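# Pour hazelnuts from bowl into a hand-held cup

## Task

A small bowl holding hazelnuts and an empty cup are on the table. Lift the cup so the robot holds it in the air, then move all the hazelnuts out of the bowl and into the cup. Afterwards both must stand directly on the table: the cup upright, while the bowl may be upside down. It fails if, between the first hazelnut landing in the cup and the last one, the cup rests on anything other than the robot. It also fails if the cup or the bowl is released or falls with nothing a few millimetres below it. A result that stays in place only because the robot holds it does not count. At the end, open the hands and move the arms away.

## Robot and tools

Robot: two arms, left_arm and right_arm, on opposite sides of the table. left_arm's base is on the +y side. Both carry an identical five-finger right hand, so the hands are not mirror images and every hand number means the same thing on both. The names left and right do not match the sides of any camera image.

Scene frame: the origin is on the table top, halfway between the two arm bases. z = 0 is the table surface and +z is up. Positions are in metres, orientation is a wxyz quaternion, and velocities are in m/s and rad/s. Printed hand positions can be slightly off, more so when the arm reaches far.

Hand point: it sits 0.05 m in front of the palm, where index pad and thumb tip meet in a pinch. Its axes are: +z along the straightened fingers, +y out of the palm, +x across the palm toward the little finger. The fingers extend 0.06 to 0.07 m past the point along +z. A wrist bracket on the little-finger side sticks out 0.03 m beyond the point along +y and 0.11 m across, and it can collide with things. For a wrap grip, turn the thumb in front of the palm before reaching the object (0.035 to 0.08 m wide). The object then lies across the palm, on the wrist side of the point.

The row: every arm command is one row of 28 numbers, each in [-1, 1], with both arms always included. Order: left_arm dx, dy, dz, rx, ry, rz, then left_gripper little, ring, middle, index, thumb_bend, thumb_turn, force_limit, speed. The same 14 follow for right_arm and right_gripper.
- dx to rz are an offset, not a pose. They are expressed in that hand point's own axes and counted from its pose in the most recent result that shows it. In a second or later call within one reply, they are counted from where the arm is when that call starts. Scale: 1.0 = 0.6 m or 180 degrees. rx, ry, rz form one rotation vector. All zeros means go back to that reference pose; it does not mean hold still.
- Finger values are absolute targets. +1 is open/straight and -1 is fully curled. thumb_turn +1 puts the thumb beside the palm and -1 puts it opposite the fingers. A pinch is about index -0.22, thumb_bend -0.75, thumb_turn -0.57. No value means no change. To keep a hand as it is, resend its last eight numbers. If nothing has been sent yet, send its hand_measured six plus its hand_force_limit and hand_speed.
- force_limit maps -1..+1 to a stopping load of about 0..10 N at the fingertip (0..15 N for the two thumb motors). It does not limit opening. speed maps -1..+1 to almost zero..full, and full speed covers a finger's whole travel in 0.6 s. Close at speed -0.9 or lower for a gentle grip.

Tools:
- execute_actions {"actions": [...], "pictures": bool}. An empty list returns the state with pictures. One action {"rows": [[28 numbers], ...], "steps": n} uses up to 15 rows and 3 to 15 steps of 1/30 s. Each row is measured from the same reference pose, and the last row repeats if there are fewer rows than steps. A wait {"steps": n} (up to 300) counts from the previous result.
- move {"target": [28 numbers], "speed": m/s 0.002 to 0.5 (default 0.25), "stop_force": N 9 to 40}. It drives each hand point in a straight line toward its offset target, and both paths finish together within 0.5 to 10 s. It does not avoid obstacles or the other arm. stop_force ends an arm's path when its wrist senses that much added push along its direction of motion. It is unreliable if the hand also rotates. Omit it when pulling away from a surface you are pressing on.
- wait {"seconds": 0 to 10}: lets time pass without sending anything new.
- zoom_image {"camera": cam_low | cam_left_wrist | cam_right_wrist, "region": [x0, y0, x1, y1]}. Pixels from the top-left corner, at most 504 by 504. Image sizes: cam_low 896x504, the wrist cameras 616x616.
- show_instructions: shows the reference page.
- finished_scene {"scene": n}: ends and grades the scene, and cannot be undone.

Motion limits: each step, the commanded pose is clipped to within 100 mm and 16 degrees of the measured pose. When both cannot be met, position wins over orientation. Motion lags commands by about 0.17 s, so long moves may fall short; check the result and send the remainder. The last 3 steps of an action run after the result is taken, while you are composing the reply.

Results: for each arm, a state line gives position, quaternion and velocities. The Wrist force and Wrist torque lines are in the end effector's axes. They are noisy (offset up to about 4 N, noise up to 2.4 N) and saturate near 50 N. For each hand, hand_measured, hand_stopped_by (moving, target, force, stalled, fault) and hand_load_n each list six values in motor order. A lost grip shows up as loads dropping near zero. "pose unreachable" or HELD means part of a command was blocked. A move adds a "move:" line (done, off_target, moving, held, contact, fault), plus limits such as paced or held and the distance left to go. "Hand target" is where the controller is now driving the arm. MOTOR HOT warns from 70 °C, and at 85 °C the arm is braked.

Avoid: arms are stiff, so aiming even slightly past a firm surface can trigger a fault. 150 N of outside force or an overloaded joint stops the arm for 10 s. Wrist joints are limited to 24.9 N m, and a held object's weight counts toward that. Keep the arms from striking or squeezing each other. Approach contacts slowly. Keep the cup off the table while pouring, and never release cup or bowl in mid-air. Do not knock anything off the table. Loose objects may occasionally get nudged by outside pushes.

Each tool is called after "Request:" in YAML: its name, and indented under it one key for each argument.

Reference images:

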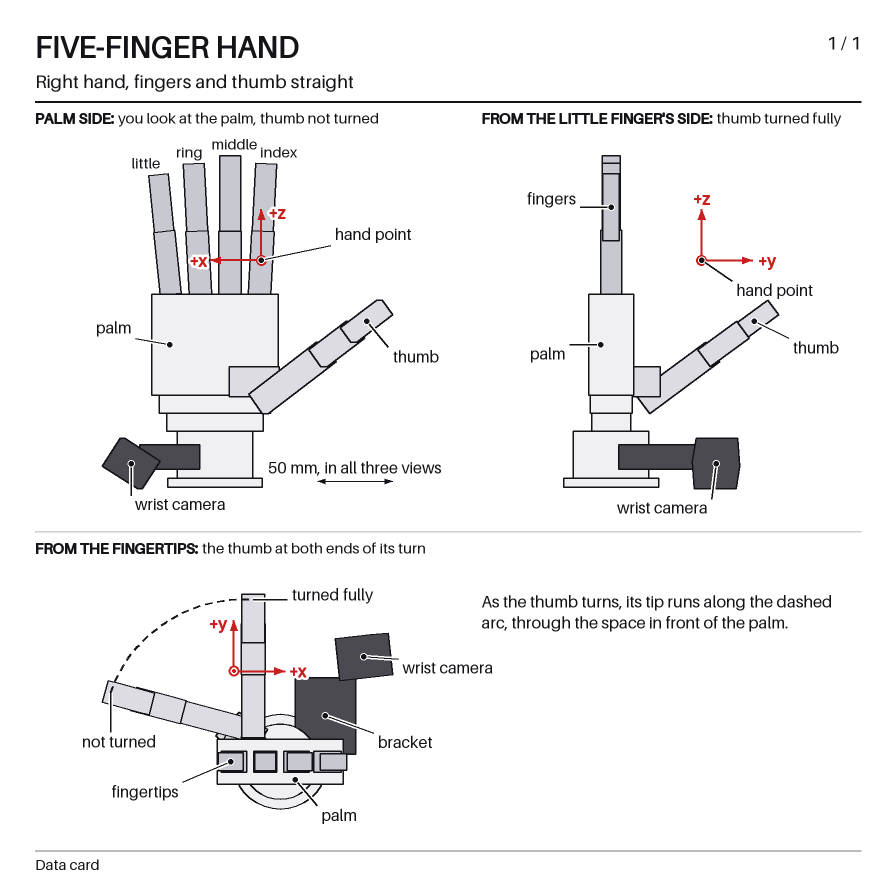

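## Session

Request:
execute_actions:
  actions: []

Scene clock: 0.00 s of 6600.00 s.
left_arm: end_effector_position=(+0.3354, +0.4909, +0.4728) hand_measured=(+1.000, +1.000, +1.000, +1.000, +1.000, +1.000) hand_load_n=(+0.0, +0.0, +0.0, +0.0, +0.0, +0.0) hand_stopped_by=(target, target, target, target, target, target) hand_force_limit=0.00 hand_speed=-0.80 end_effector_quat_wxyz=(-0.012, +0.294, +0.956, +0.021) end_effector_velocity=(+0.000, +0.000, +0.000) end_effector_angular_velocity=(-0.000, -0.000, +0.001) | right_arm: end_effector_position=(+0.0675, -0.2562, +0.4932) hand_measured=(+1.000, +1.000, +1.000, +1.000, +1.000, +1.000) hand_load_n=(+0.0, +0.0, +0.0, +0.0, +0.0, +0.0) hand_stopped_by=(target, target, target, target, target, target) hand_force_limit=0.00 hand_speed=-0.80 end_effector_quat_wxyz=(+0.018, -0.384, +0.923, -0.007) end_effector_velocity=(-0.001, -0.000, +0.001) end_effector_angular_velocity=(+0.001, -0.001, -0.001)
Joint positions: left_arm=[ 0.573 -1.722  1.371  1.965  1.549 -1.87 ] | right_arm=[-1.178 -1.752  1.312  1.975  1.587 -1.902]
Joint velocities: left_arm=[ 0.    -0.    -0.    -0.     0.    -0.001] | right_arm=[-0.001 -0.002 -0.     0.001  0.     0.001]
Wrist force (N, on the end effector, along its own x y z axes, offset not removed): no reading
Wrist torque (N m, same axes, about the end effector's origin, offset not removed): no reading
Hand target (left_arm): +0.335, +0.491, +0.473; -0.012, +0.294, +0.956, +0.021
Hand target (right_arm): +0.068, -0.256, +0.493; +0.018, -0.384, +0.923, -0.007

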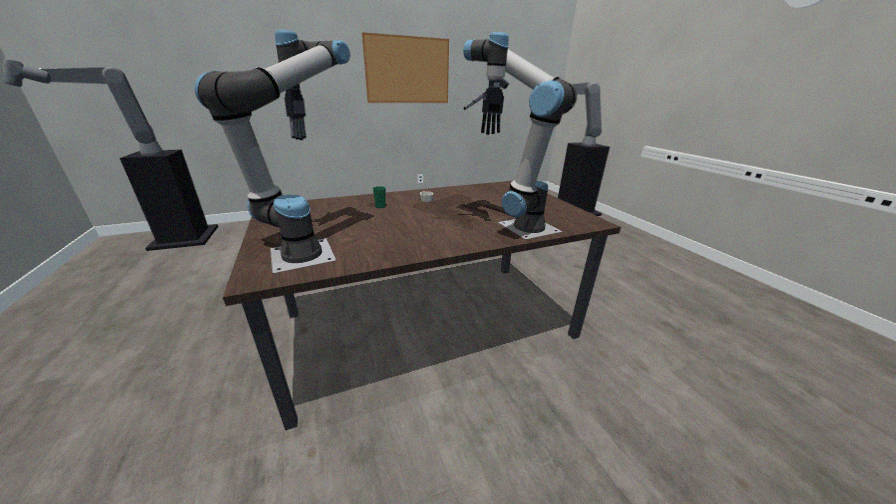

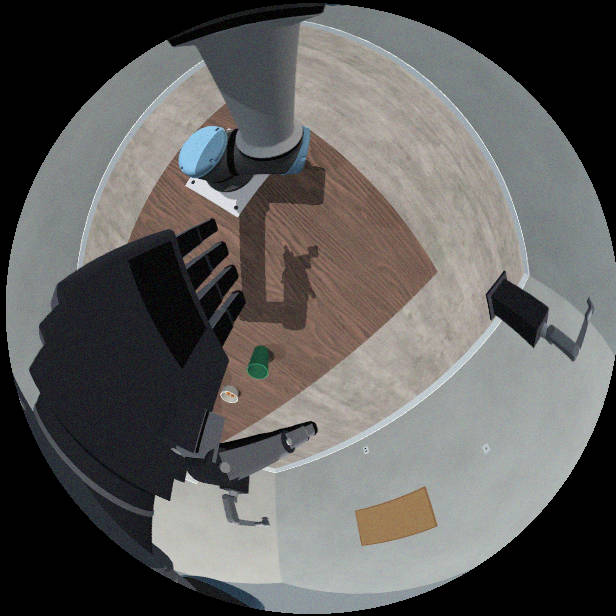

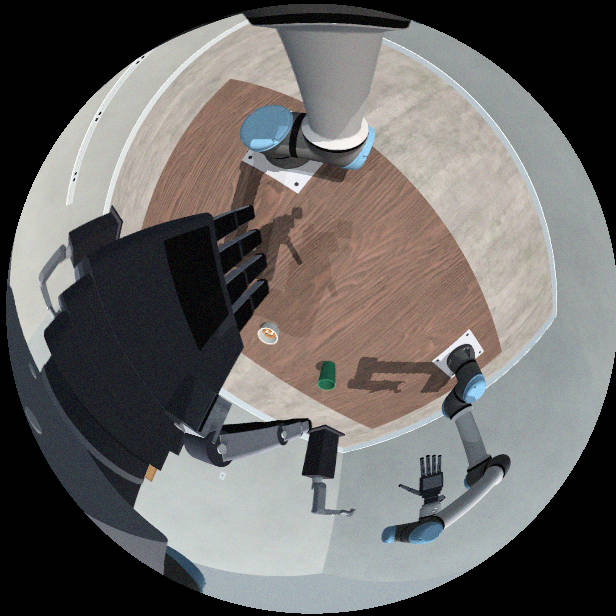

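Request:
zoom_image:
  camera: "cam_low"
  region: [340, 160, 480, 240]

Request:
zoom_image:
  camera: "cam_right_wrist"
  region: [230, 300, 370, 410]

Request:
zoom_image:
  camera: "cam_left_wrist"
  region: [190, 320, 310, 430]

Region (340, 160, 480, 240) of cam_low's 896x504 image, scaled by 3.600, with more detail than that image has; it fills the top 288 rows of this view, and the rest is white.

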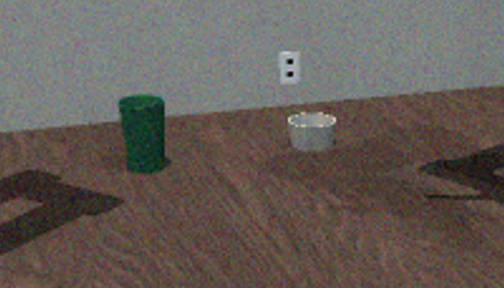

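Region (230, 300, 370, 410) of cam_right_wrist's 616x616 image, scaled by 3.600, with more detail than that image has; it fills the top 396 rows of this view, and the rest is white.

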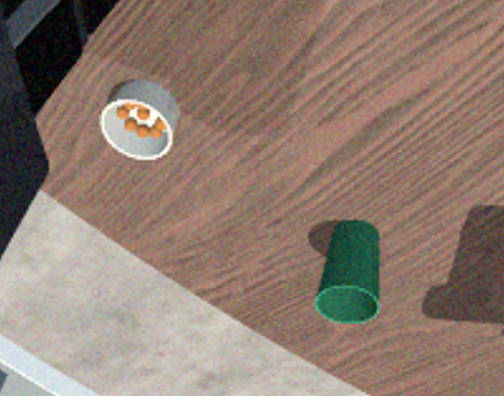

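Region (190, 320, 310, 430) of cam_left_wrist's 616x616 image, scaled by 4.200, with more detail than that image has; it fills the top 462 rows of this view, and the rest is white.

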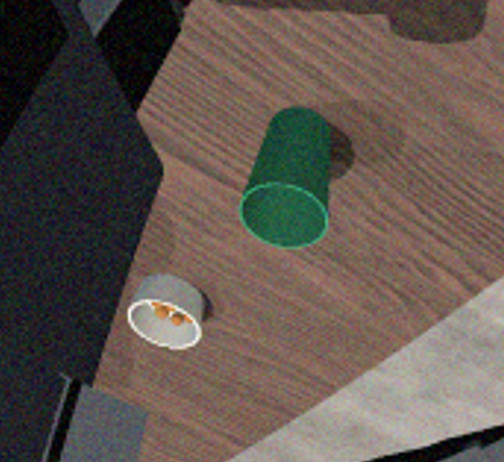

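Request:
move:
  target: [-0.433,-0.348,0.429,0.661,0.1276,-0.634,1,1,1,1,1,-1,0,0, -0.347,-0.336,0.557,0.5826,0.1828,-0.6042,1,1,1,1,1,-1,0,0]
  speed: 0.4

Scene clock: 9.40 s of 6600.00 s.
left_arm: end_effector_position=(+0.4307, +0.1847, +0.1994) hand_measured=(+1.000, +1.000, +1.000, +1.000, +1.000, -1.000) hand_load_n=(+0.0, +0.0, +0.0, +0.0, +0.0, +0.0) hand_stopped_by=(target, target, target, target, target, target) hand_force_limit=0.00 hand_speed=0.00 end_effector_quat_wxyz=(+0.327, +0.627, -0.327, +0.627) end_effector_velocity=(+0.000, -0.001, -0.001) end_effector_angular_velocity=(-0.003, +0.001, +0.010) | right_arm: end_effector_position=(+0.3697, -0.2500, +0.1706) hand_measured=(+1.000, +1.000, +1.000, +1.000, +1.000, -1.000) hand_load_n=(+0.0, +0.0, +0.0, +0.0, +0.0, +0.0) hand_stopped_by=(target, target, target, target, target, target) hand_force_limit=0.00 hand_speed=0.00 end_effector_quat_wxyz=(-0.061, +0.705, +0.060, +0.704) end_effector_velocity=(+0.001, -0.000, -0.001) end_effector_angular_velocity=(-0.000, -0.009, +0.008)
Joint positions: left_arm=[ 0.691 -1.619  2.333 -0.714  1.755 -4.712] | right_arm=[-0.944 -1.528  2.344 -0.815  2.09  -4.71 ]
Joint velocities: left_arm=[-0.008  0.     0.007 -0.009 -0.018 -0.003] | right_arm=[-0.008  0.001  0.011 -0.022 -0.017 -0.007]
Wrist force (N, on the end effector, along its own x y z axes, offset not removed): left_arm=[1.4 2.0 1.6] | right_arm=[-0.4 1.0 0.4]
Wrist torque (N m, same axes, about the end effector's origin, offset not removed): left_arm=[0.34 -0.36 0.02] | right_arm=[0.31 0.05 -0.02]
Hand target (left_arm): +0.431, +0.185, +0.199; +0.327, +0.627, -0.327, +0.627
Hand target (right_arm): +0.370, -0.250, +0.170; -0.062, +0.705, +0.060, +0.704
Off the commanded pose (left_arm): 0.000 m, 0 deg.
Off the commanded pose (right_arm): 0.001 m, 0 deg.
Kept back: nothing.
After step 90, 2.07 s passed at rest.
move: done

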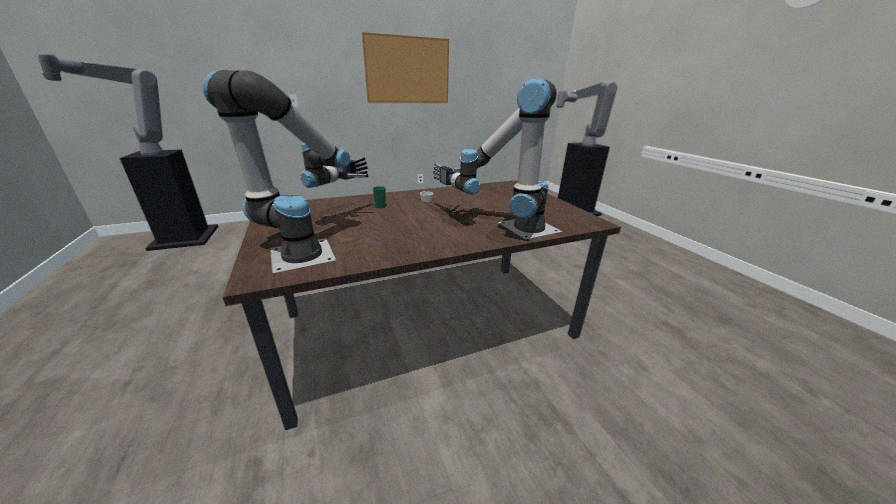

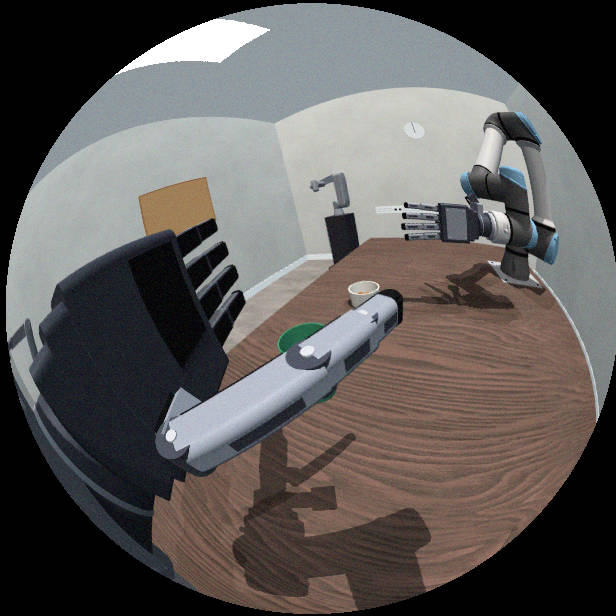

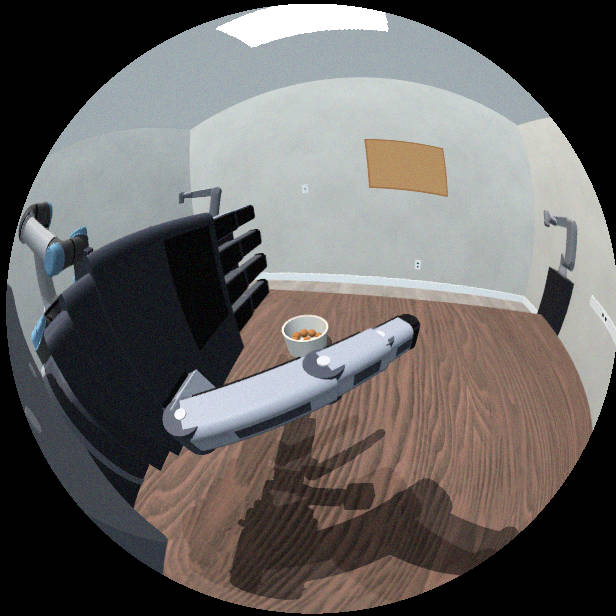

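Request:
move:
  target: [-0.24,-0.035,-0.05,0,0,0,1,1,1,1,1,-1,0,0, -0.2,-0.07,0,0,0,0,1,1,1,1,1,-1,0,0]
  speed: 0.25

Scene clock: 11.03 s of 6600.00 s.
left_arm: end_effector_position=(+0.4307, +0.2214, +0.0556) hand_measured=(+1.000, +1.000, +1.000, +1.000, +1.000, -1.000) hand_load_n=(+0.0, +0.0, +0.0, +0.0, +0.0, +0.0) hand_stopped_by=(target, target, target, target, target, target) hand_force_limit=0.00 hand_speed=0.00 end_effector_quat_wxyz=(+0.327, +0.627, -0.327, +0.627) end_effector_velocity=(+0.002, -0.000, -0.002) end_effector_angular_velocity=(-0.006, -0.004, +0.000) | right_arm: end_effector_position=(+0.3623, -0.2086, +0.0508) hand_measured=(+1.000, +1.000, +1.000, +1.000, +1.000, -1.000) hand_load_n=(+0.0, +0.0, +0.0, +0.0, +0.0, +0.0) hand_stopped_by=(target, target, target, target, target, target) hand_force_limit=0.00 hand_speed=0.00 end_effector_quat_wxyz=(-0.061, +0.705, +0.060, +0.704) end_effector_velocity=(+0.000, +0.001, -0.001) end_effector_angular_velocity=(+0.001, -0.003, -0.000)
Joint positions: left_arm=[ 0.792 -1.214  2.482 -1.267  1.856 -4.712] | right_arm=[-0.828 -1.129  2.325 -1.195  2.206 -4.709]
Joint velocities: left_arm=[ 0.002  0.013 -0.002 -0.019  0.002 -0.003] | right_arm=[ 0.002  0.006 -0.002 -0.008  0.002 -0.002]
Wrist force (N, on the end effector, along its own x y z axes, offset not removed): left_arm=[2.2 3.1 -2.0] | right_arm=[-0.6 -0.4 2.4]
Wrist torque (N m, same axes, about the end effector's origin, offset not removed): left_arm=[0.55 -0.47 0.33] | right_arm=[-0.14 -0.12 -0.20]
Hand target (left_arm): +0.431, +0.221, +0.055; +0.327, +0.627, -0.327, +0.627
Hand target (right_arm): +0.362, -0.208, +0.051; -0.061, +0.705, +0.060, +0.704
Off the commanded pose (left_arm): 0.000 m, 0 deg.
Off the commanded pose (right_arm): 0.000 m, 0 deg.
Kept back: nothing.
move: done

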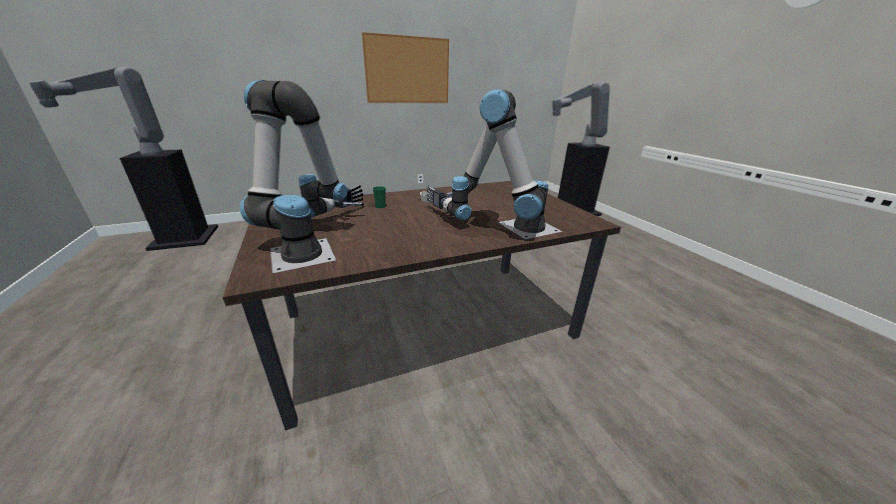

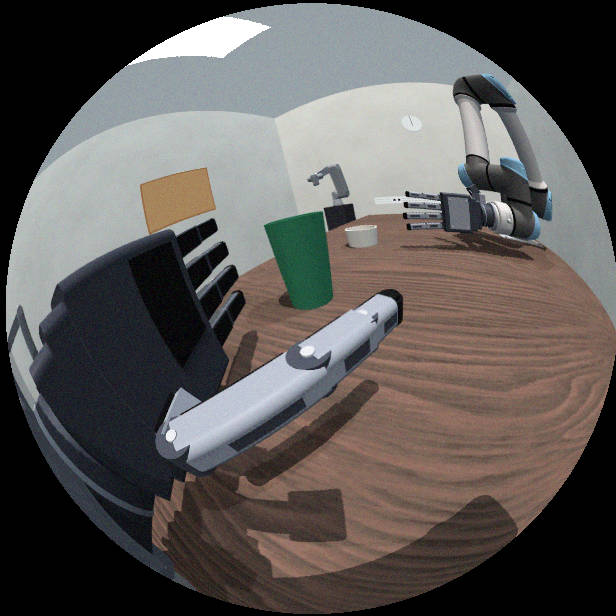

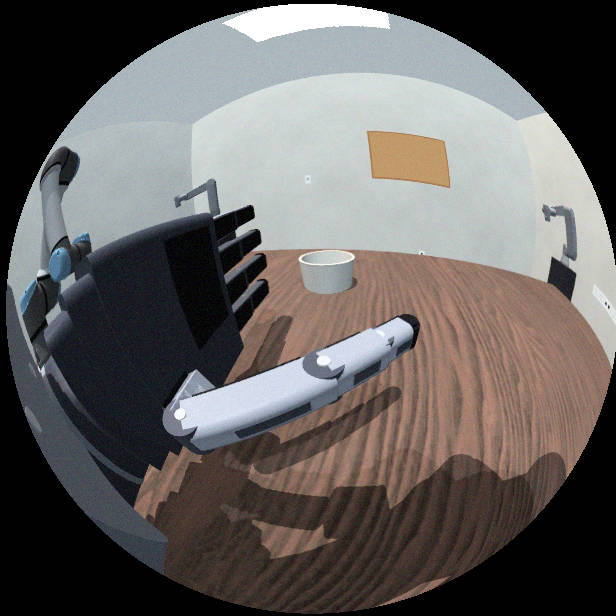

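Request:
move:
  target: [-0.035,0,0.15,0,0,0,1,1,1,1,1,-1,0,0, -0.032,0,0.185,0,0,0,1,1,1,1,1,-1,0,0]
  speed: 0.15

Scene clock: 13.07 s of 6600.00 s.
left_arm: end_effector_position=(+0.4823, +0.1477, +0.0346) hand_measured=(+1.000, +1.000, +1.000, +1.000, +1.000, -1.000) hand_load_n=(+0.0, +0.0, +0.0, +0.0, +0.0, +0.0) hand_stopped_by=(target, target, target, target, target, target) hand_force_limit=0.00 hand_speed=0.00 end_effector_quat_wxyz=(+0.327, +0.627, -0.327, +0.627) end_effector_velocity=(+0.001, -0.001, +0.000) end_effector_angular_velocity=(-0.000, -0.001, +0.000) | right_arm: end_effector_position=(+0.4714, -0.1895, +0.0315) hand_measured=(+1.000, +1.000, +1.000, +1.000, +1.000, -1.000) hand_load_n=(+0.0, +0.0, +0.0, +0.0, +0.0, +0.0) hand_stopped_by=(target, target, target, target, target, target) hand_force_limit=0.00 hand_speed=0.00 end_effector_quat_wxyz=(-0.061, +0.705, +0.060, +0.704) end_effector_velocity=(+0.002, +0.000, +0.000) end_effector_angular_velocity=(+0.001, -0.001, -0.001)
Joint positions: left_arm=[ 0.72  -1.061  2.279 -1.217  1.784 -4.712] | right_arm=[-0.989 -0.991  2.127 -1.135  2.045 -4.71 ]
Joint velocities: left_arm=[-0.001  0.002 -0.004  0.002 -0.001  0.   ] | right_arm=[-0.002  0.002 -0.004  0.001 -0.001  0.001]
Wrist force (N, on the end effector, along its own x y z axes, offset not removed): left_arm=[1.8 2.0 -2.3] | right_arm=[-1.3 -0.1 3.2]
Wrist torque (N m, same axes, about the end effector's origin, offset not removed): left_arm=[0.48 -0.36 -0.02] | right_arm=[-0.25 0.05 0.01]
Hand target (left_arm): +0.482, +0.148, +0.035; +0.327, +0.627, -0.327, +0.627
Hand target (right_arm): +0.472, -0.189, +0.031; -0.061, +0.705, +0.060, +0.704
Off the commanded pose (left_arm): 0.000 m, 0 deg.
Off the commanded pose (right_arm): 0.000 m, 0 deg.
Kept back: nothing.
move: done

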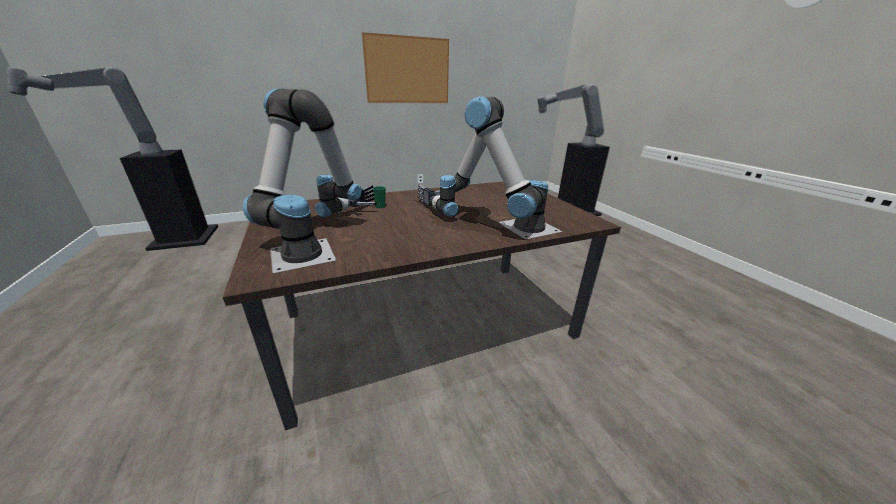

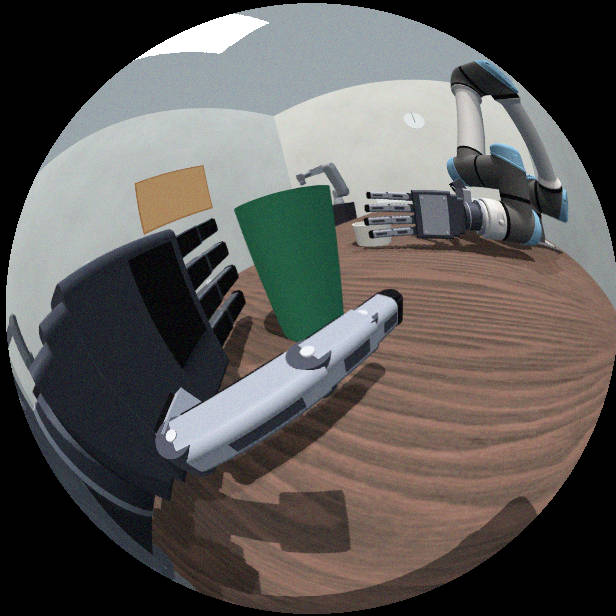

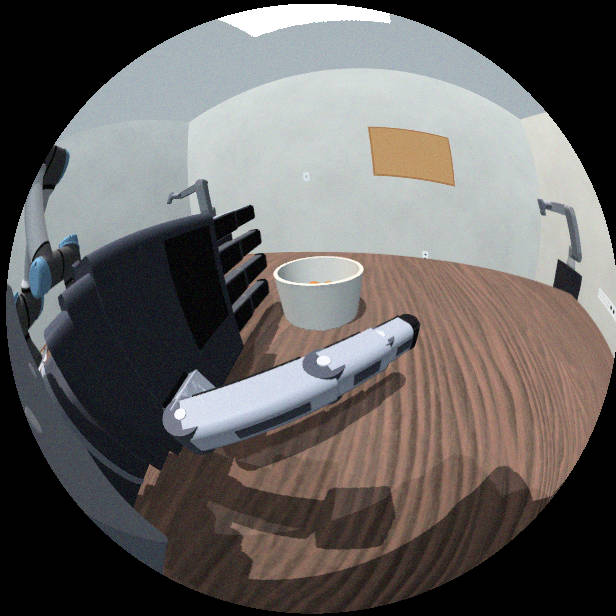

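Request:
zoom_image:
  camera: "cam_left_wrist"
  region: [330, 160, 530, 270]

Request:
zoom_image:
  camera: "cam_right_wrist"
  region: [200, 190, 430, 400]

Region (330, 160, 530, 270) of cam_left_wrist's 616x616 image, scaled by 2.520, with more detail than that image has; it fills the top 277 rows of this view, and the rest is white.

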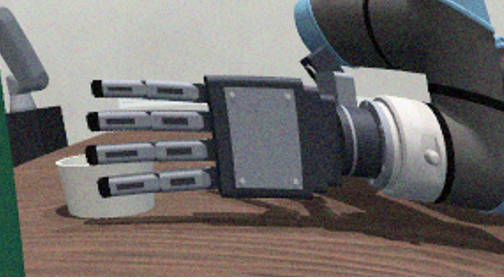

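Region (200, 190, 430, 400) of cam_right_wrist's 616x616 image, scaled by 2.191, with more detail than that image has; it fills the top 460 rows of this view, and the rest is white.

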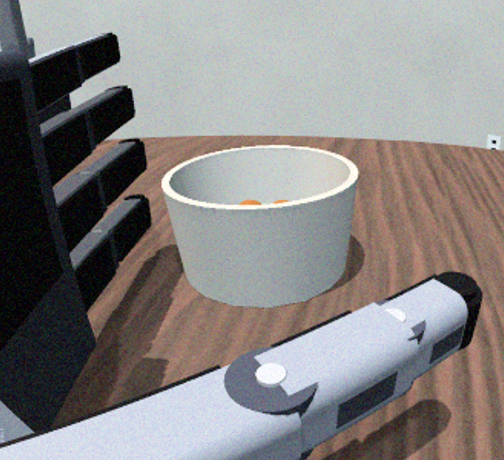

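Request:
move:
  target: [0,0.028,0.05,0,0,0,1,1,1,1,1,-1,0,0, -0.014,0,0.055,0,0,0,1,1,1,1,1,-1,0,0]
  speed: 0.06

Scene clock: 14.50 s of 6600.00 s.
left_arm: end_effector_position=(+0.4857, +0.1137, +0.0346) hand_measured=(+1.000, +1.000, +1.000, +1.000, +1.000, -1.000) hand_load_n=(+0.0, +0.0, +0.0, +0.0, +0.0, +0.0) hand_stopped_by=(target, target, target, target, target, target) hand_force_limit=0.00 hand_speed=0.00 end_effector_quat_wxyz=(+0.327, +0.627, -0.327, +0.627) end_effector_velocity=(-0.000, -0.002, -0.000) end_effector_angular_velocity=(+0.001, +0.000, -0.001) | right_arm: end_effector_position=(+0.5037, -0.1838, +0.0231) hand_measured=(+1.000, +1.000, +1.000, +1.000, +1.000, -1.000) hand_load_n=(+0.0, +0.0, +0.0, +0.0, +0.0, +0.0) hand_stopped_by=(target, target, target, target, target, target) hand_force_limit=0.00 hand_speed=0.00 end_effector_quat_wxyz=(-0.061, +0.705, +0.060, +0.704) end_effector_velocity=(+0.002, +0.000, +0.000) end_effector_angular_velocity=(+0.002, -0.001, -0.001)
Joint positions: left_arm=[ 0.658 -1.042  2.23  -1.187  1.722 -4.712] | right_arm=[-1.024 -0.941  2.056 -1.114  2.01  -4.71 ]
Joint velocities: left_arm=[-0.004  0.001 -0.003  0.003 -0.003  0.001] | right_arm=[-0.002  0.002 -0.005  0.001 -0.001  0.001]
Wrist force (N, on the end effector, along its own x y z axes, offset not removed): left_arm=[-0.7 0.2 -0.7] | right_arm=[1.6 2.0 1.0]
Wrist torque (N m, same axes, about the end effector's origin, offset not removed): left_arm=[0.12 -0.01 -0.35] | right_arm=[0.28 -0.32 0.06]
Hand target (left_arm): +0.486, +0.114, +0.035; +0.327, +0.627, -0.327, +0.627
Hand target (right_arm): +0.504, -0.184, +0.023; -0.061, +0.705, +0.060, +0.704
Off the commanded pose (left_arm): 0.000 m, 0 deg.
Off the commanded pose (right_arm): 0.000 m, 0 deg.
Kept back: nothing.
move: done

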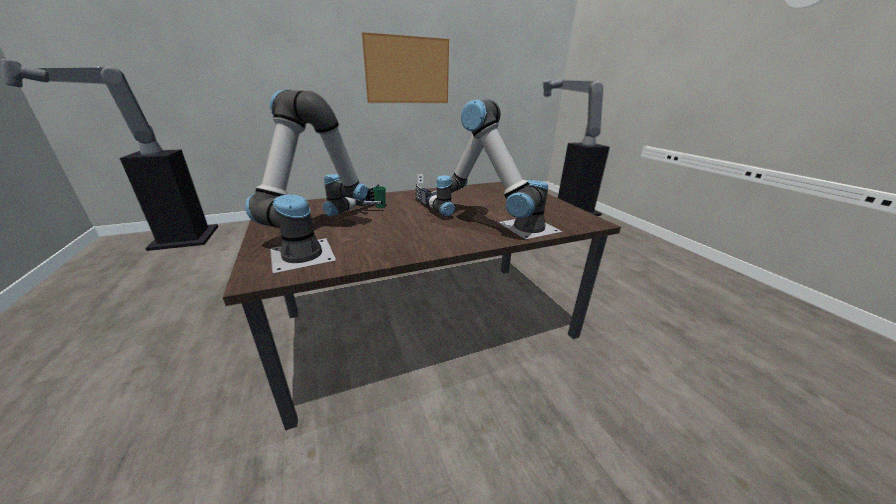

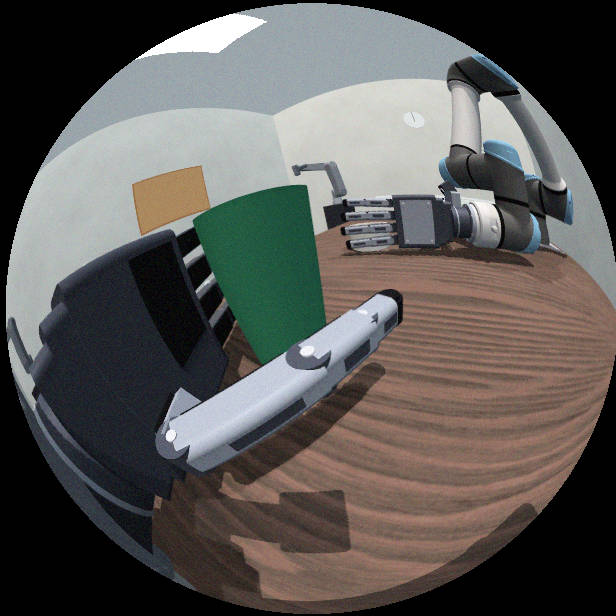

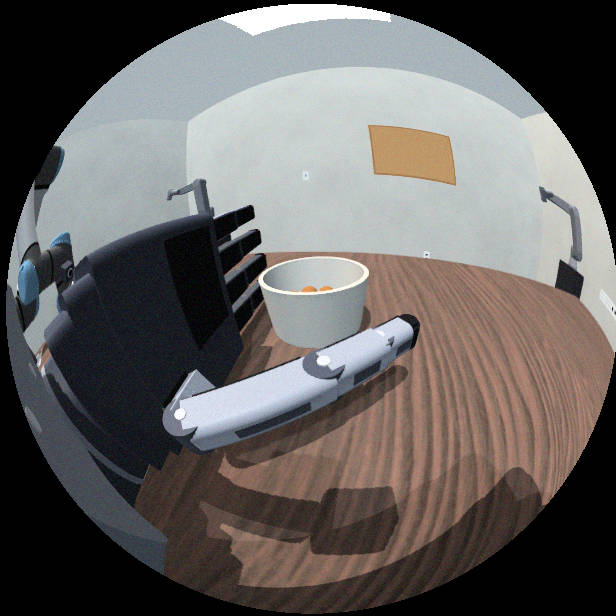

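Request:
move:
  target: [0,0,0.047,0,0,0,1,1,1,1,1,-1,0,0, 0,0.012,0.052,0,0,0,1,1,1,1,1,-1,0,0]
  speed: 0.05

Scene clock: 15.77 s of 6600.00 s.
left_arm: end_effector_position=(+0.5017, +0.0908, +0.0346) hand_measured=(+1.000, +1.000, +1.000, +1.000, +1.000, -1.000) hand_load_n=(+0.0, +0.0, +0.0, +0.0, +0.0, +0.0) hand_stopped_by=(target, target, target, target, target, target) hand_force_limit=0.00 hand_speed=0.00 end_effector_quat_wxyz=(+0.327, +0.627, -0.327, +0.627) end_effector_velocity=(+0.001, -0.001, -0.000) end_effector_angular_velocity=(+0.001, +0.001, +0.001) | right_arm: end_effector_position=(+0.5355, -0.1855, +0.0231) hand_measured=(+1.000, +1.000, +1.000, +1.000, +1.000, -1.000) hand_load_n=(+0.0, +0.0, +0.0, +0.0, +0.0, +0.0) hand_stopped_by=(target, target, target, target, target, target) hand_force_limit=0.00 hand_speed=0.00 end_effector_quat_wxyz=(-0.061, +0.705, +0.060, +0.704) end_effector_velocity=(+0.002, -0.000, +0.000) end_effector_angular_velocity=(+0.001, +0.000, -0.000)
Joint positions: left_arm=[ 0.647 -1.012  2.157 -1.144  1.711 -4.712] | right_arm=[-1.068 -0.918  1.999 -1.08   1.965 -4.71 ]
Joint velocities: left_arm=[-0.     0.002 -0.004  0.003 -0.001 -0.   ] | right_arm=[-0.003  0.001 -0.003  0.003 -0.002  0.001]
Wrist force (N, on the end effector, along its own x y z axes, offset not removed): left_arm=[0.9 0.1 -4.0] | right_arm=[-0.8 -1.1 0.5]
Wrist torque (N m, same axes, about the end effector's origin, offset not removed): left_arm=[0.22 -0.03 -0.06] | right_arm=[-0.08 0.09 -0.04]
Hand target (left_arm): +0.502, +0.091, +0.035; +0.327, +0.627, -0.327, +0.627
Hand target (right_arm): +0.536, -0.186, +0.023; -0.061, +0.705, +0.060, +0.704
Off the commanded pose (left_arm): 0.000 m, 0 deg.
Off the commanded pose (right_arm): 0.000 m, 0 deg.
Kept back: nothing.
move: done

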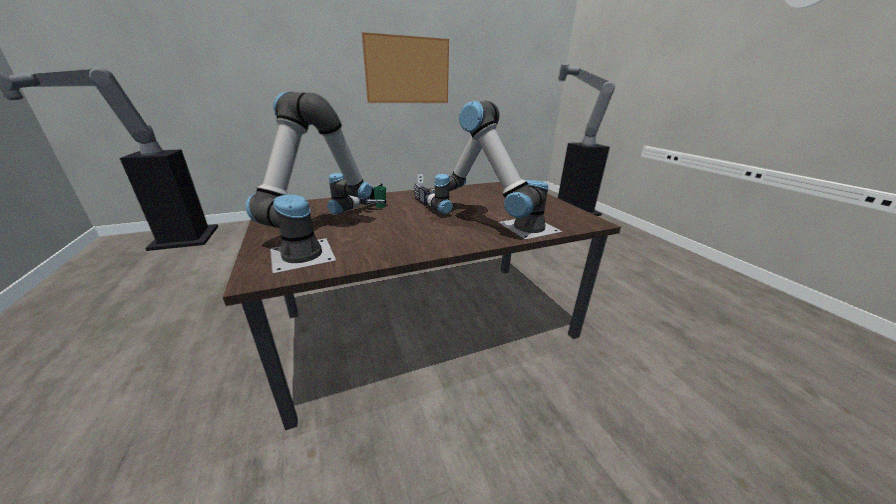

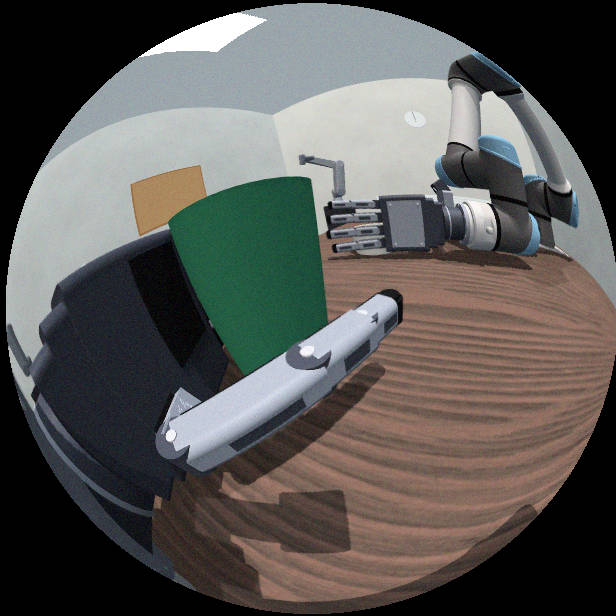

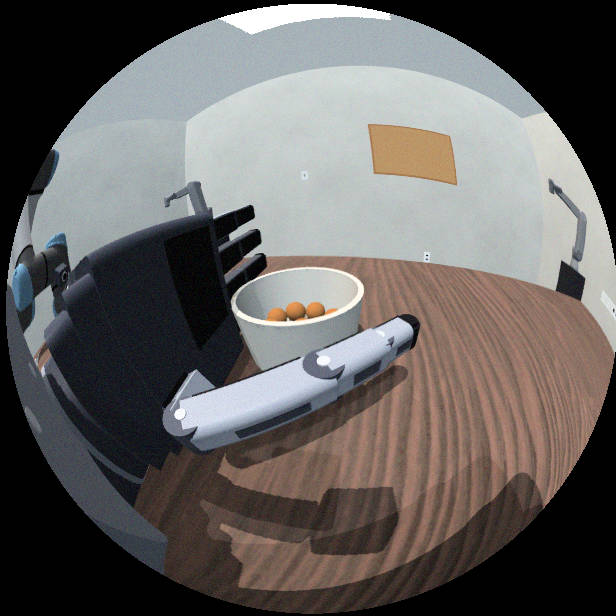

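Request:
zoom_image:
  camera: "cam_left_wrist"
  region: [310, 170, 550, 280]

Request:
zoom_image:
  camera: "cam_right_wrist"
  region: [180, 190, 430, 420]

Region (310, 170, 550, 280) of cam_left_wrist's 616x616 image, scaled by 2.100, with more detail than that image has; it fills the top 231 rows of this view, and the rest is white.

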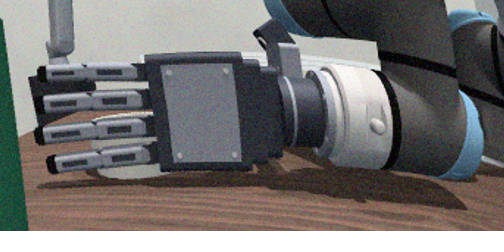

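Region (180, 190, 430, 420) of cam_right_wrist's 616x616 image, scaled by 2.016, with more detail than that image has; it fills the top 464 rows of this view, and the rest is white.

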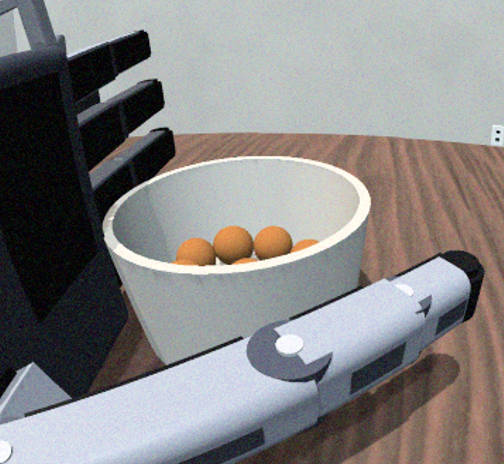

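Request:
move:
  target: [0,0,0.017,0,0,0,1,1,1,1,1,-1,0,0, -0.008,0,0.022,0,0,0,1,1,1,1,1,-1,0,0]
  speed: 0.025

Scene clock: 19.03 s of 6600.00 s.
left_arm: end_effector_position=(+0.5075, +0.0825, +0.0347) hand_measured=(+1.000, +1.000, +1.000, +1.000, +1.000, -1.000) hand_load_n=(+0.0, +0.0, +0.0, +0.0, +0.0, +0.0) hand_stopped_by=(target, target, target, target, target, target) hand_force_limit=0.00 hand_speed=0.00 end_effector_quat_wxyz=(+0.327, +0.627, -0.327, +0.627) end_effector_velocity=(+0.001, -0.001, -0.000) end_effector_angular_velocity=(+0.000, +0.000, +0.000) | right_arm: end_effector_position=(+0.5483, -0.1833, +0.0183) hand_measured=(+1.000, +1.000, +1.000, +1.000, +1.000, -1.000) hand_load_n=(+0.0, +0.0, +0.0, +0.0, +0.0, +0.0) hand_stopped_by=(target, target, target, target, target, target) hand_force_limit=0.00 hand_speed=0.00 end_effector_quat_wxyz=(-0.061, +0.705, +0.060, +0.704) end_effector_velocity=(+0.002, +0.001, +0.000) end_effector_angular_velocity=(+0.002, -0.001, +0.001)
Joint positions: left_arm=[ 0.644 -1.001  2.131 -1.129  1.707 -4.712] | right_arm=[-1.079 -0.894  1.968 -1.073  1.954 -4.71 ]
Joint velocities: left_arm=[-0.     0.002 -0.003  0.002 -0.     0.   ] | right_arm=[-0.001  0.001 -0.004  0.002 -0.002  0.001]
Wrist force (N, on the end effector, along its own x y z axes, offset not removed): left_arm=[0.3 2.4 0.1] | right_arm=[-1.0 -0.9 -0.5]
Wrist torque (N m, same axes, about the end effector's origin, offset not removed): left_arm=[0.39 -0.34 0.03] | right_arm=[0.04 0.03 -0.22]
Hand target (left_arm): +0.508, +0.082, +0.035; +0.327, +0.627, -0.327, +0.627
Hand target (right_arm): +0.549, -0.183, +0.018; -0.061, +0.705, +0.060, +0.704
Off the commanded pose (left_arm): 0.000 m, 0 deg.
Off the commanded pose (right_arm): 0.000 m, 0 deg.
Kept back: nothing.
move: done

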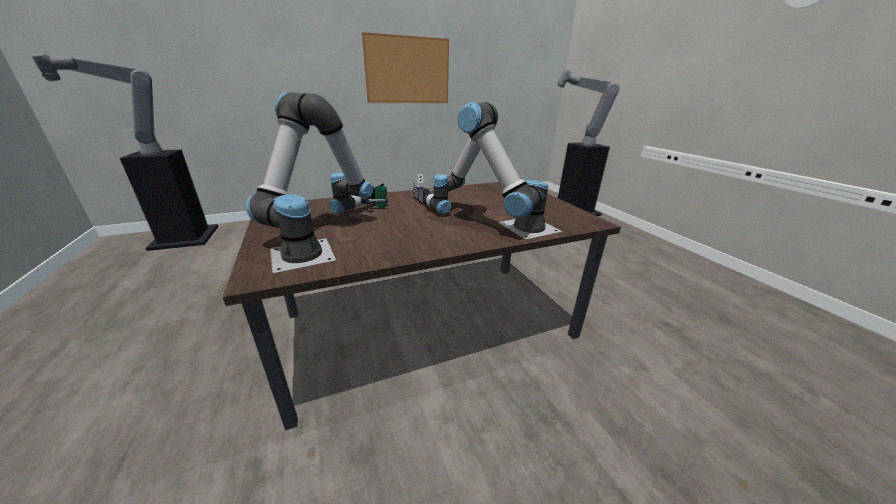

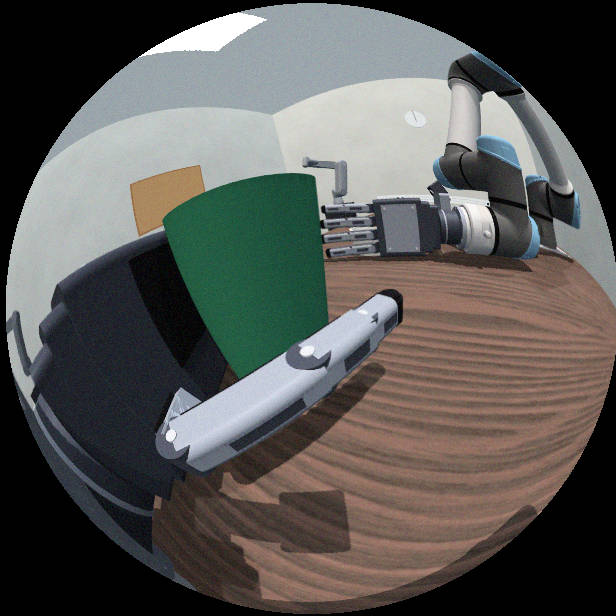

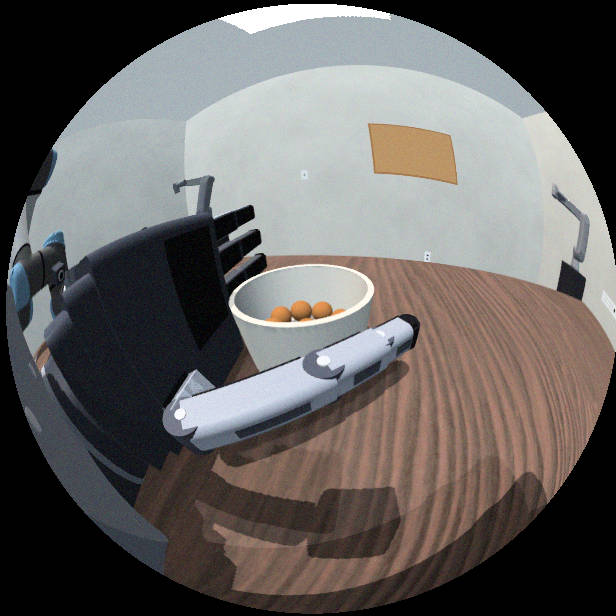

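Request:
move:
  target: [0,0,0,0,0,0,-0.8,-0.8,-0.8,-0.8,0.6,-1,-0.2,-0.75, 0,0,0,0,0,0,1,1,-0.8,-0.8,0.6,-1,-0.2,-0.75]

Scene clock: 22.30 s of 6600.00 s.
left_arm: end_effector_position=(+0.5075, +0.0825, +0.0347) hand_measured=(-0.150, -0.122, -0.122, -0.108, +0.604, -1.000) hand_load_n=(+4.0, +0.5, +3.0, +3.0, +6.5, +3.5) hand_stopped_by=(force, force, force, force, target, target) hand_force_limit=-0.20 hand_speed=-0.75 end_effector_quat_wxyz=(+0.327, +0.627, -0.327, +0.627) end_effector_velocity=(-0.000, -0.000, +0.000) end_effector_angular_velocity=(-0.001, -0.000, -0.000) | right_arm: end_effector_position=(+0.5483, -0.1833, +0.0184) hand_measured=(+1.000, +1.000, +0.378, +0.322, +0.644, -1.000) hand_load_n=(+0.0, +0.0, +3.5, +4.0, +11.0, +1.5) hand_stopped_by=(target, target, force, force, force, target) hand_force_limit=-0.20 hand_speed=-0.75 end_effector_quat_wxyz=(-0.061, +0.705, +0.060, +0.704) end_effector_velocity=(+0.000, +0.000, +0.000) end_effector_angular_velocity=(+0.000, -0.000, +0.000)
Joint positions: left_arm=[ 0.644 -1.001  2.131 -1.129  1.707 -4.712] | right_arm=[-1.079 -0.894  1.968 -1.073  1.954 -4.71 ]
Joint velocities: left_arm=[-0.001 -0.    -0.    -0.    -0.    -0.   ] | right_arm=[-0. -0. -0.  0. -0. -0.]
Wrist force (N, on the end effector, along its own x y z axes, offset not removed): left_arm=[4.8 3.0 0.2] | right_arm=[-0.2 2.1 3.0]
Wrist torque (N m, same axes, about the end effector's origin, offset not removed): left_arm=[0.39 -0.81 0.36] | right_arm=[0.20 -0.03 -0.02]
Hand target (left_arm): +0.508, +0.083, +0.035; +0.327, +0.627, -0.327, +0.627
Hand target (right_arm): +0.548, -0.183, +0.018; -0.061, +0.705, +0.060, +0.704
Off the commanded pose (left_arm): 0.000 m, 0 deg.
Off the commanded pose (right_arm): 0.000 m, 0 deg.
Kept back: nothing.
move: done

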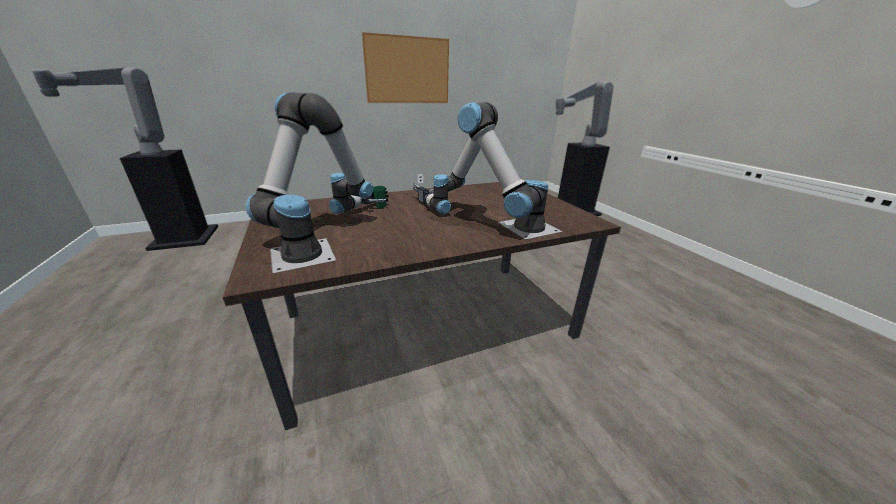

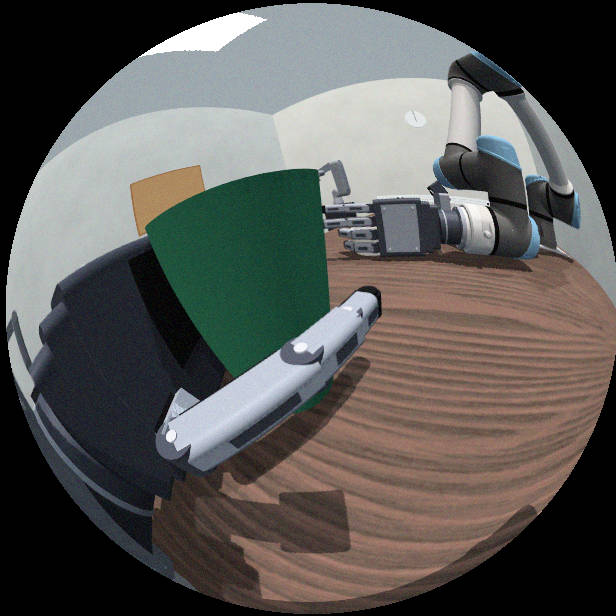

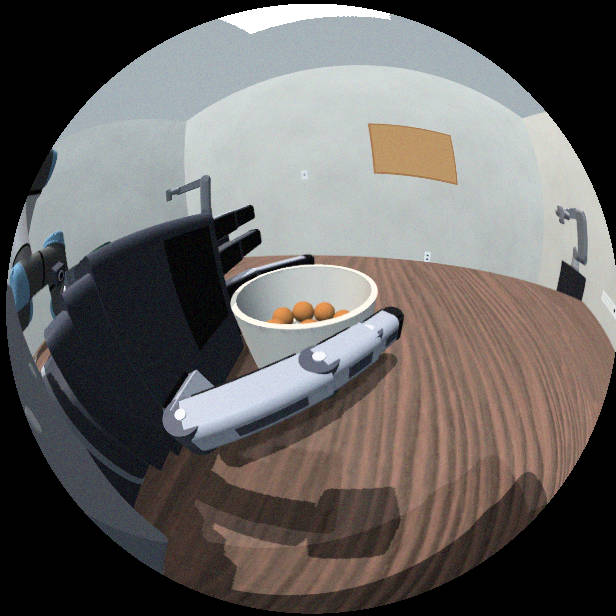

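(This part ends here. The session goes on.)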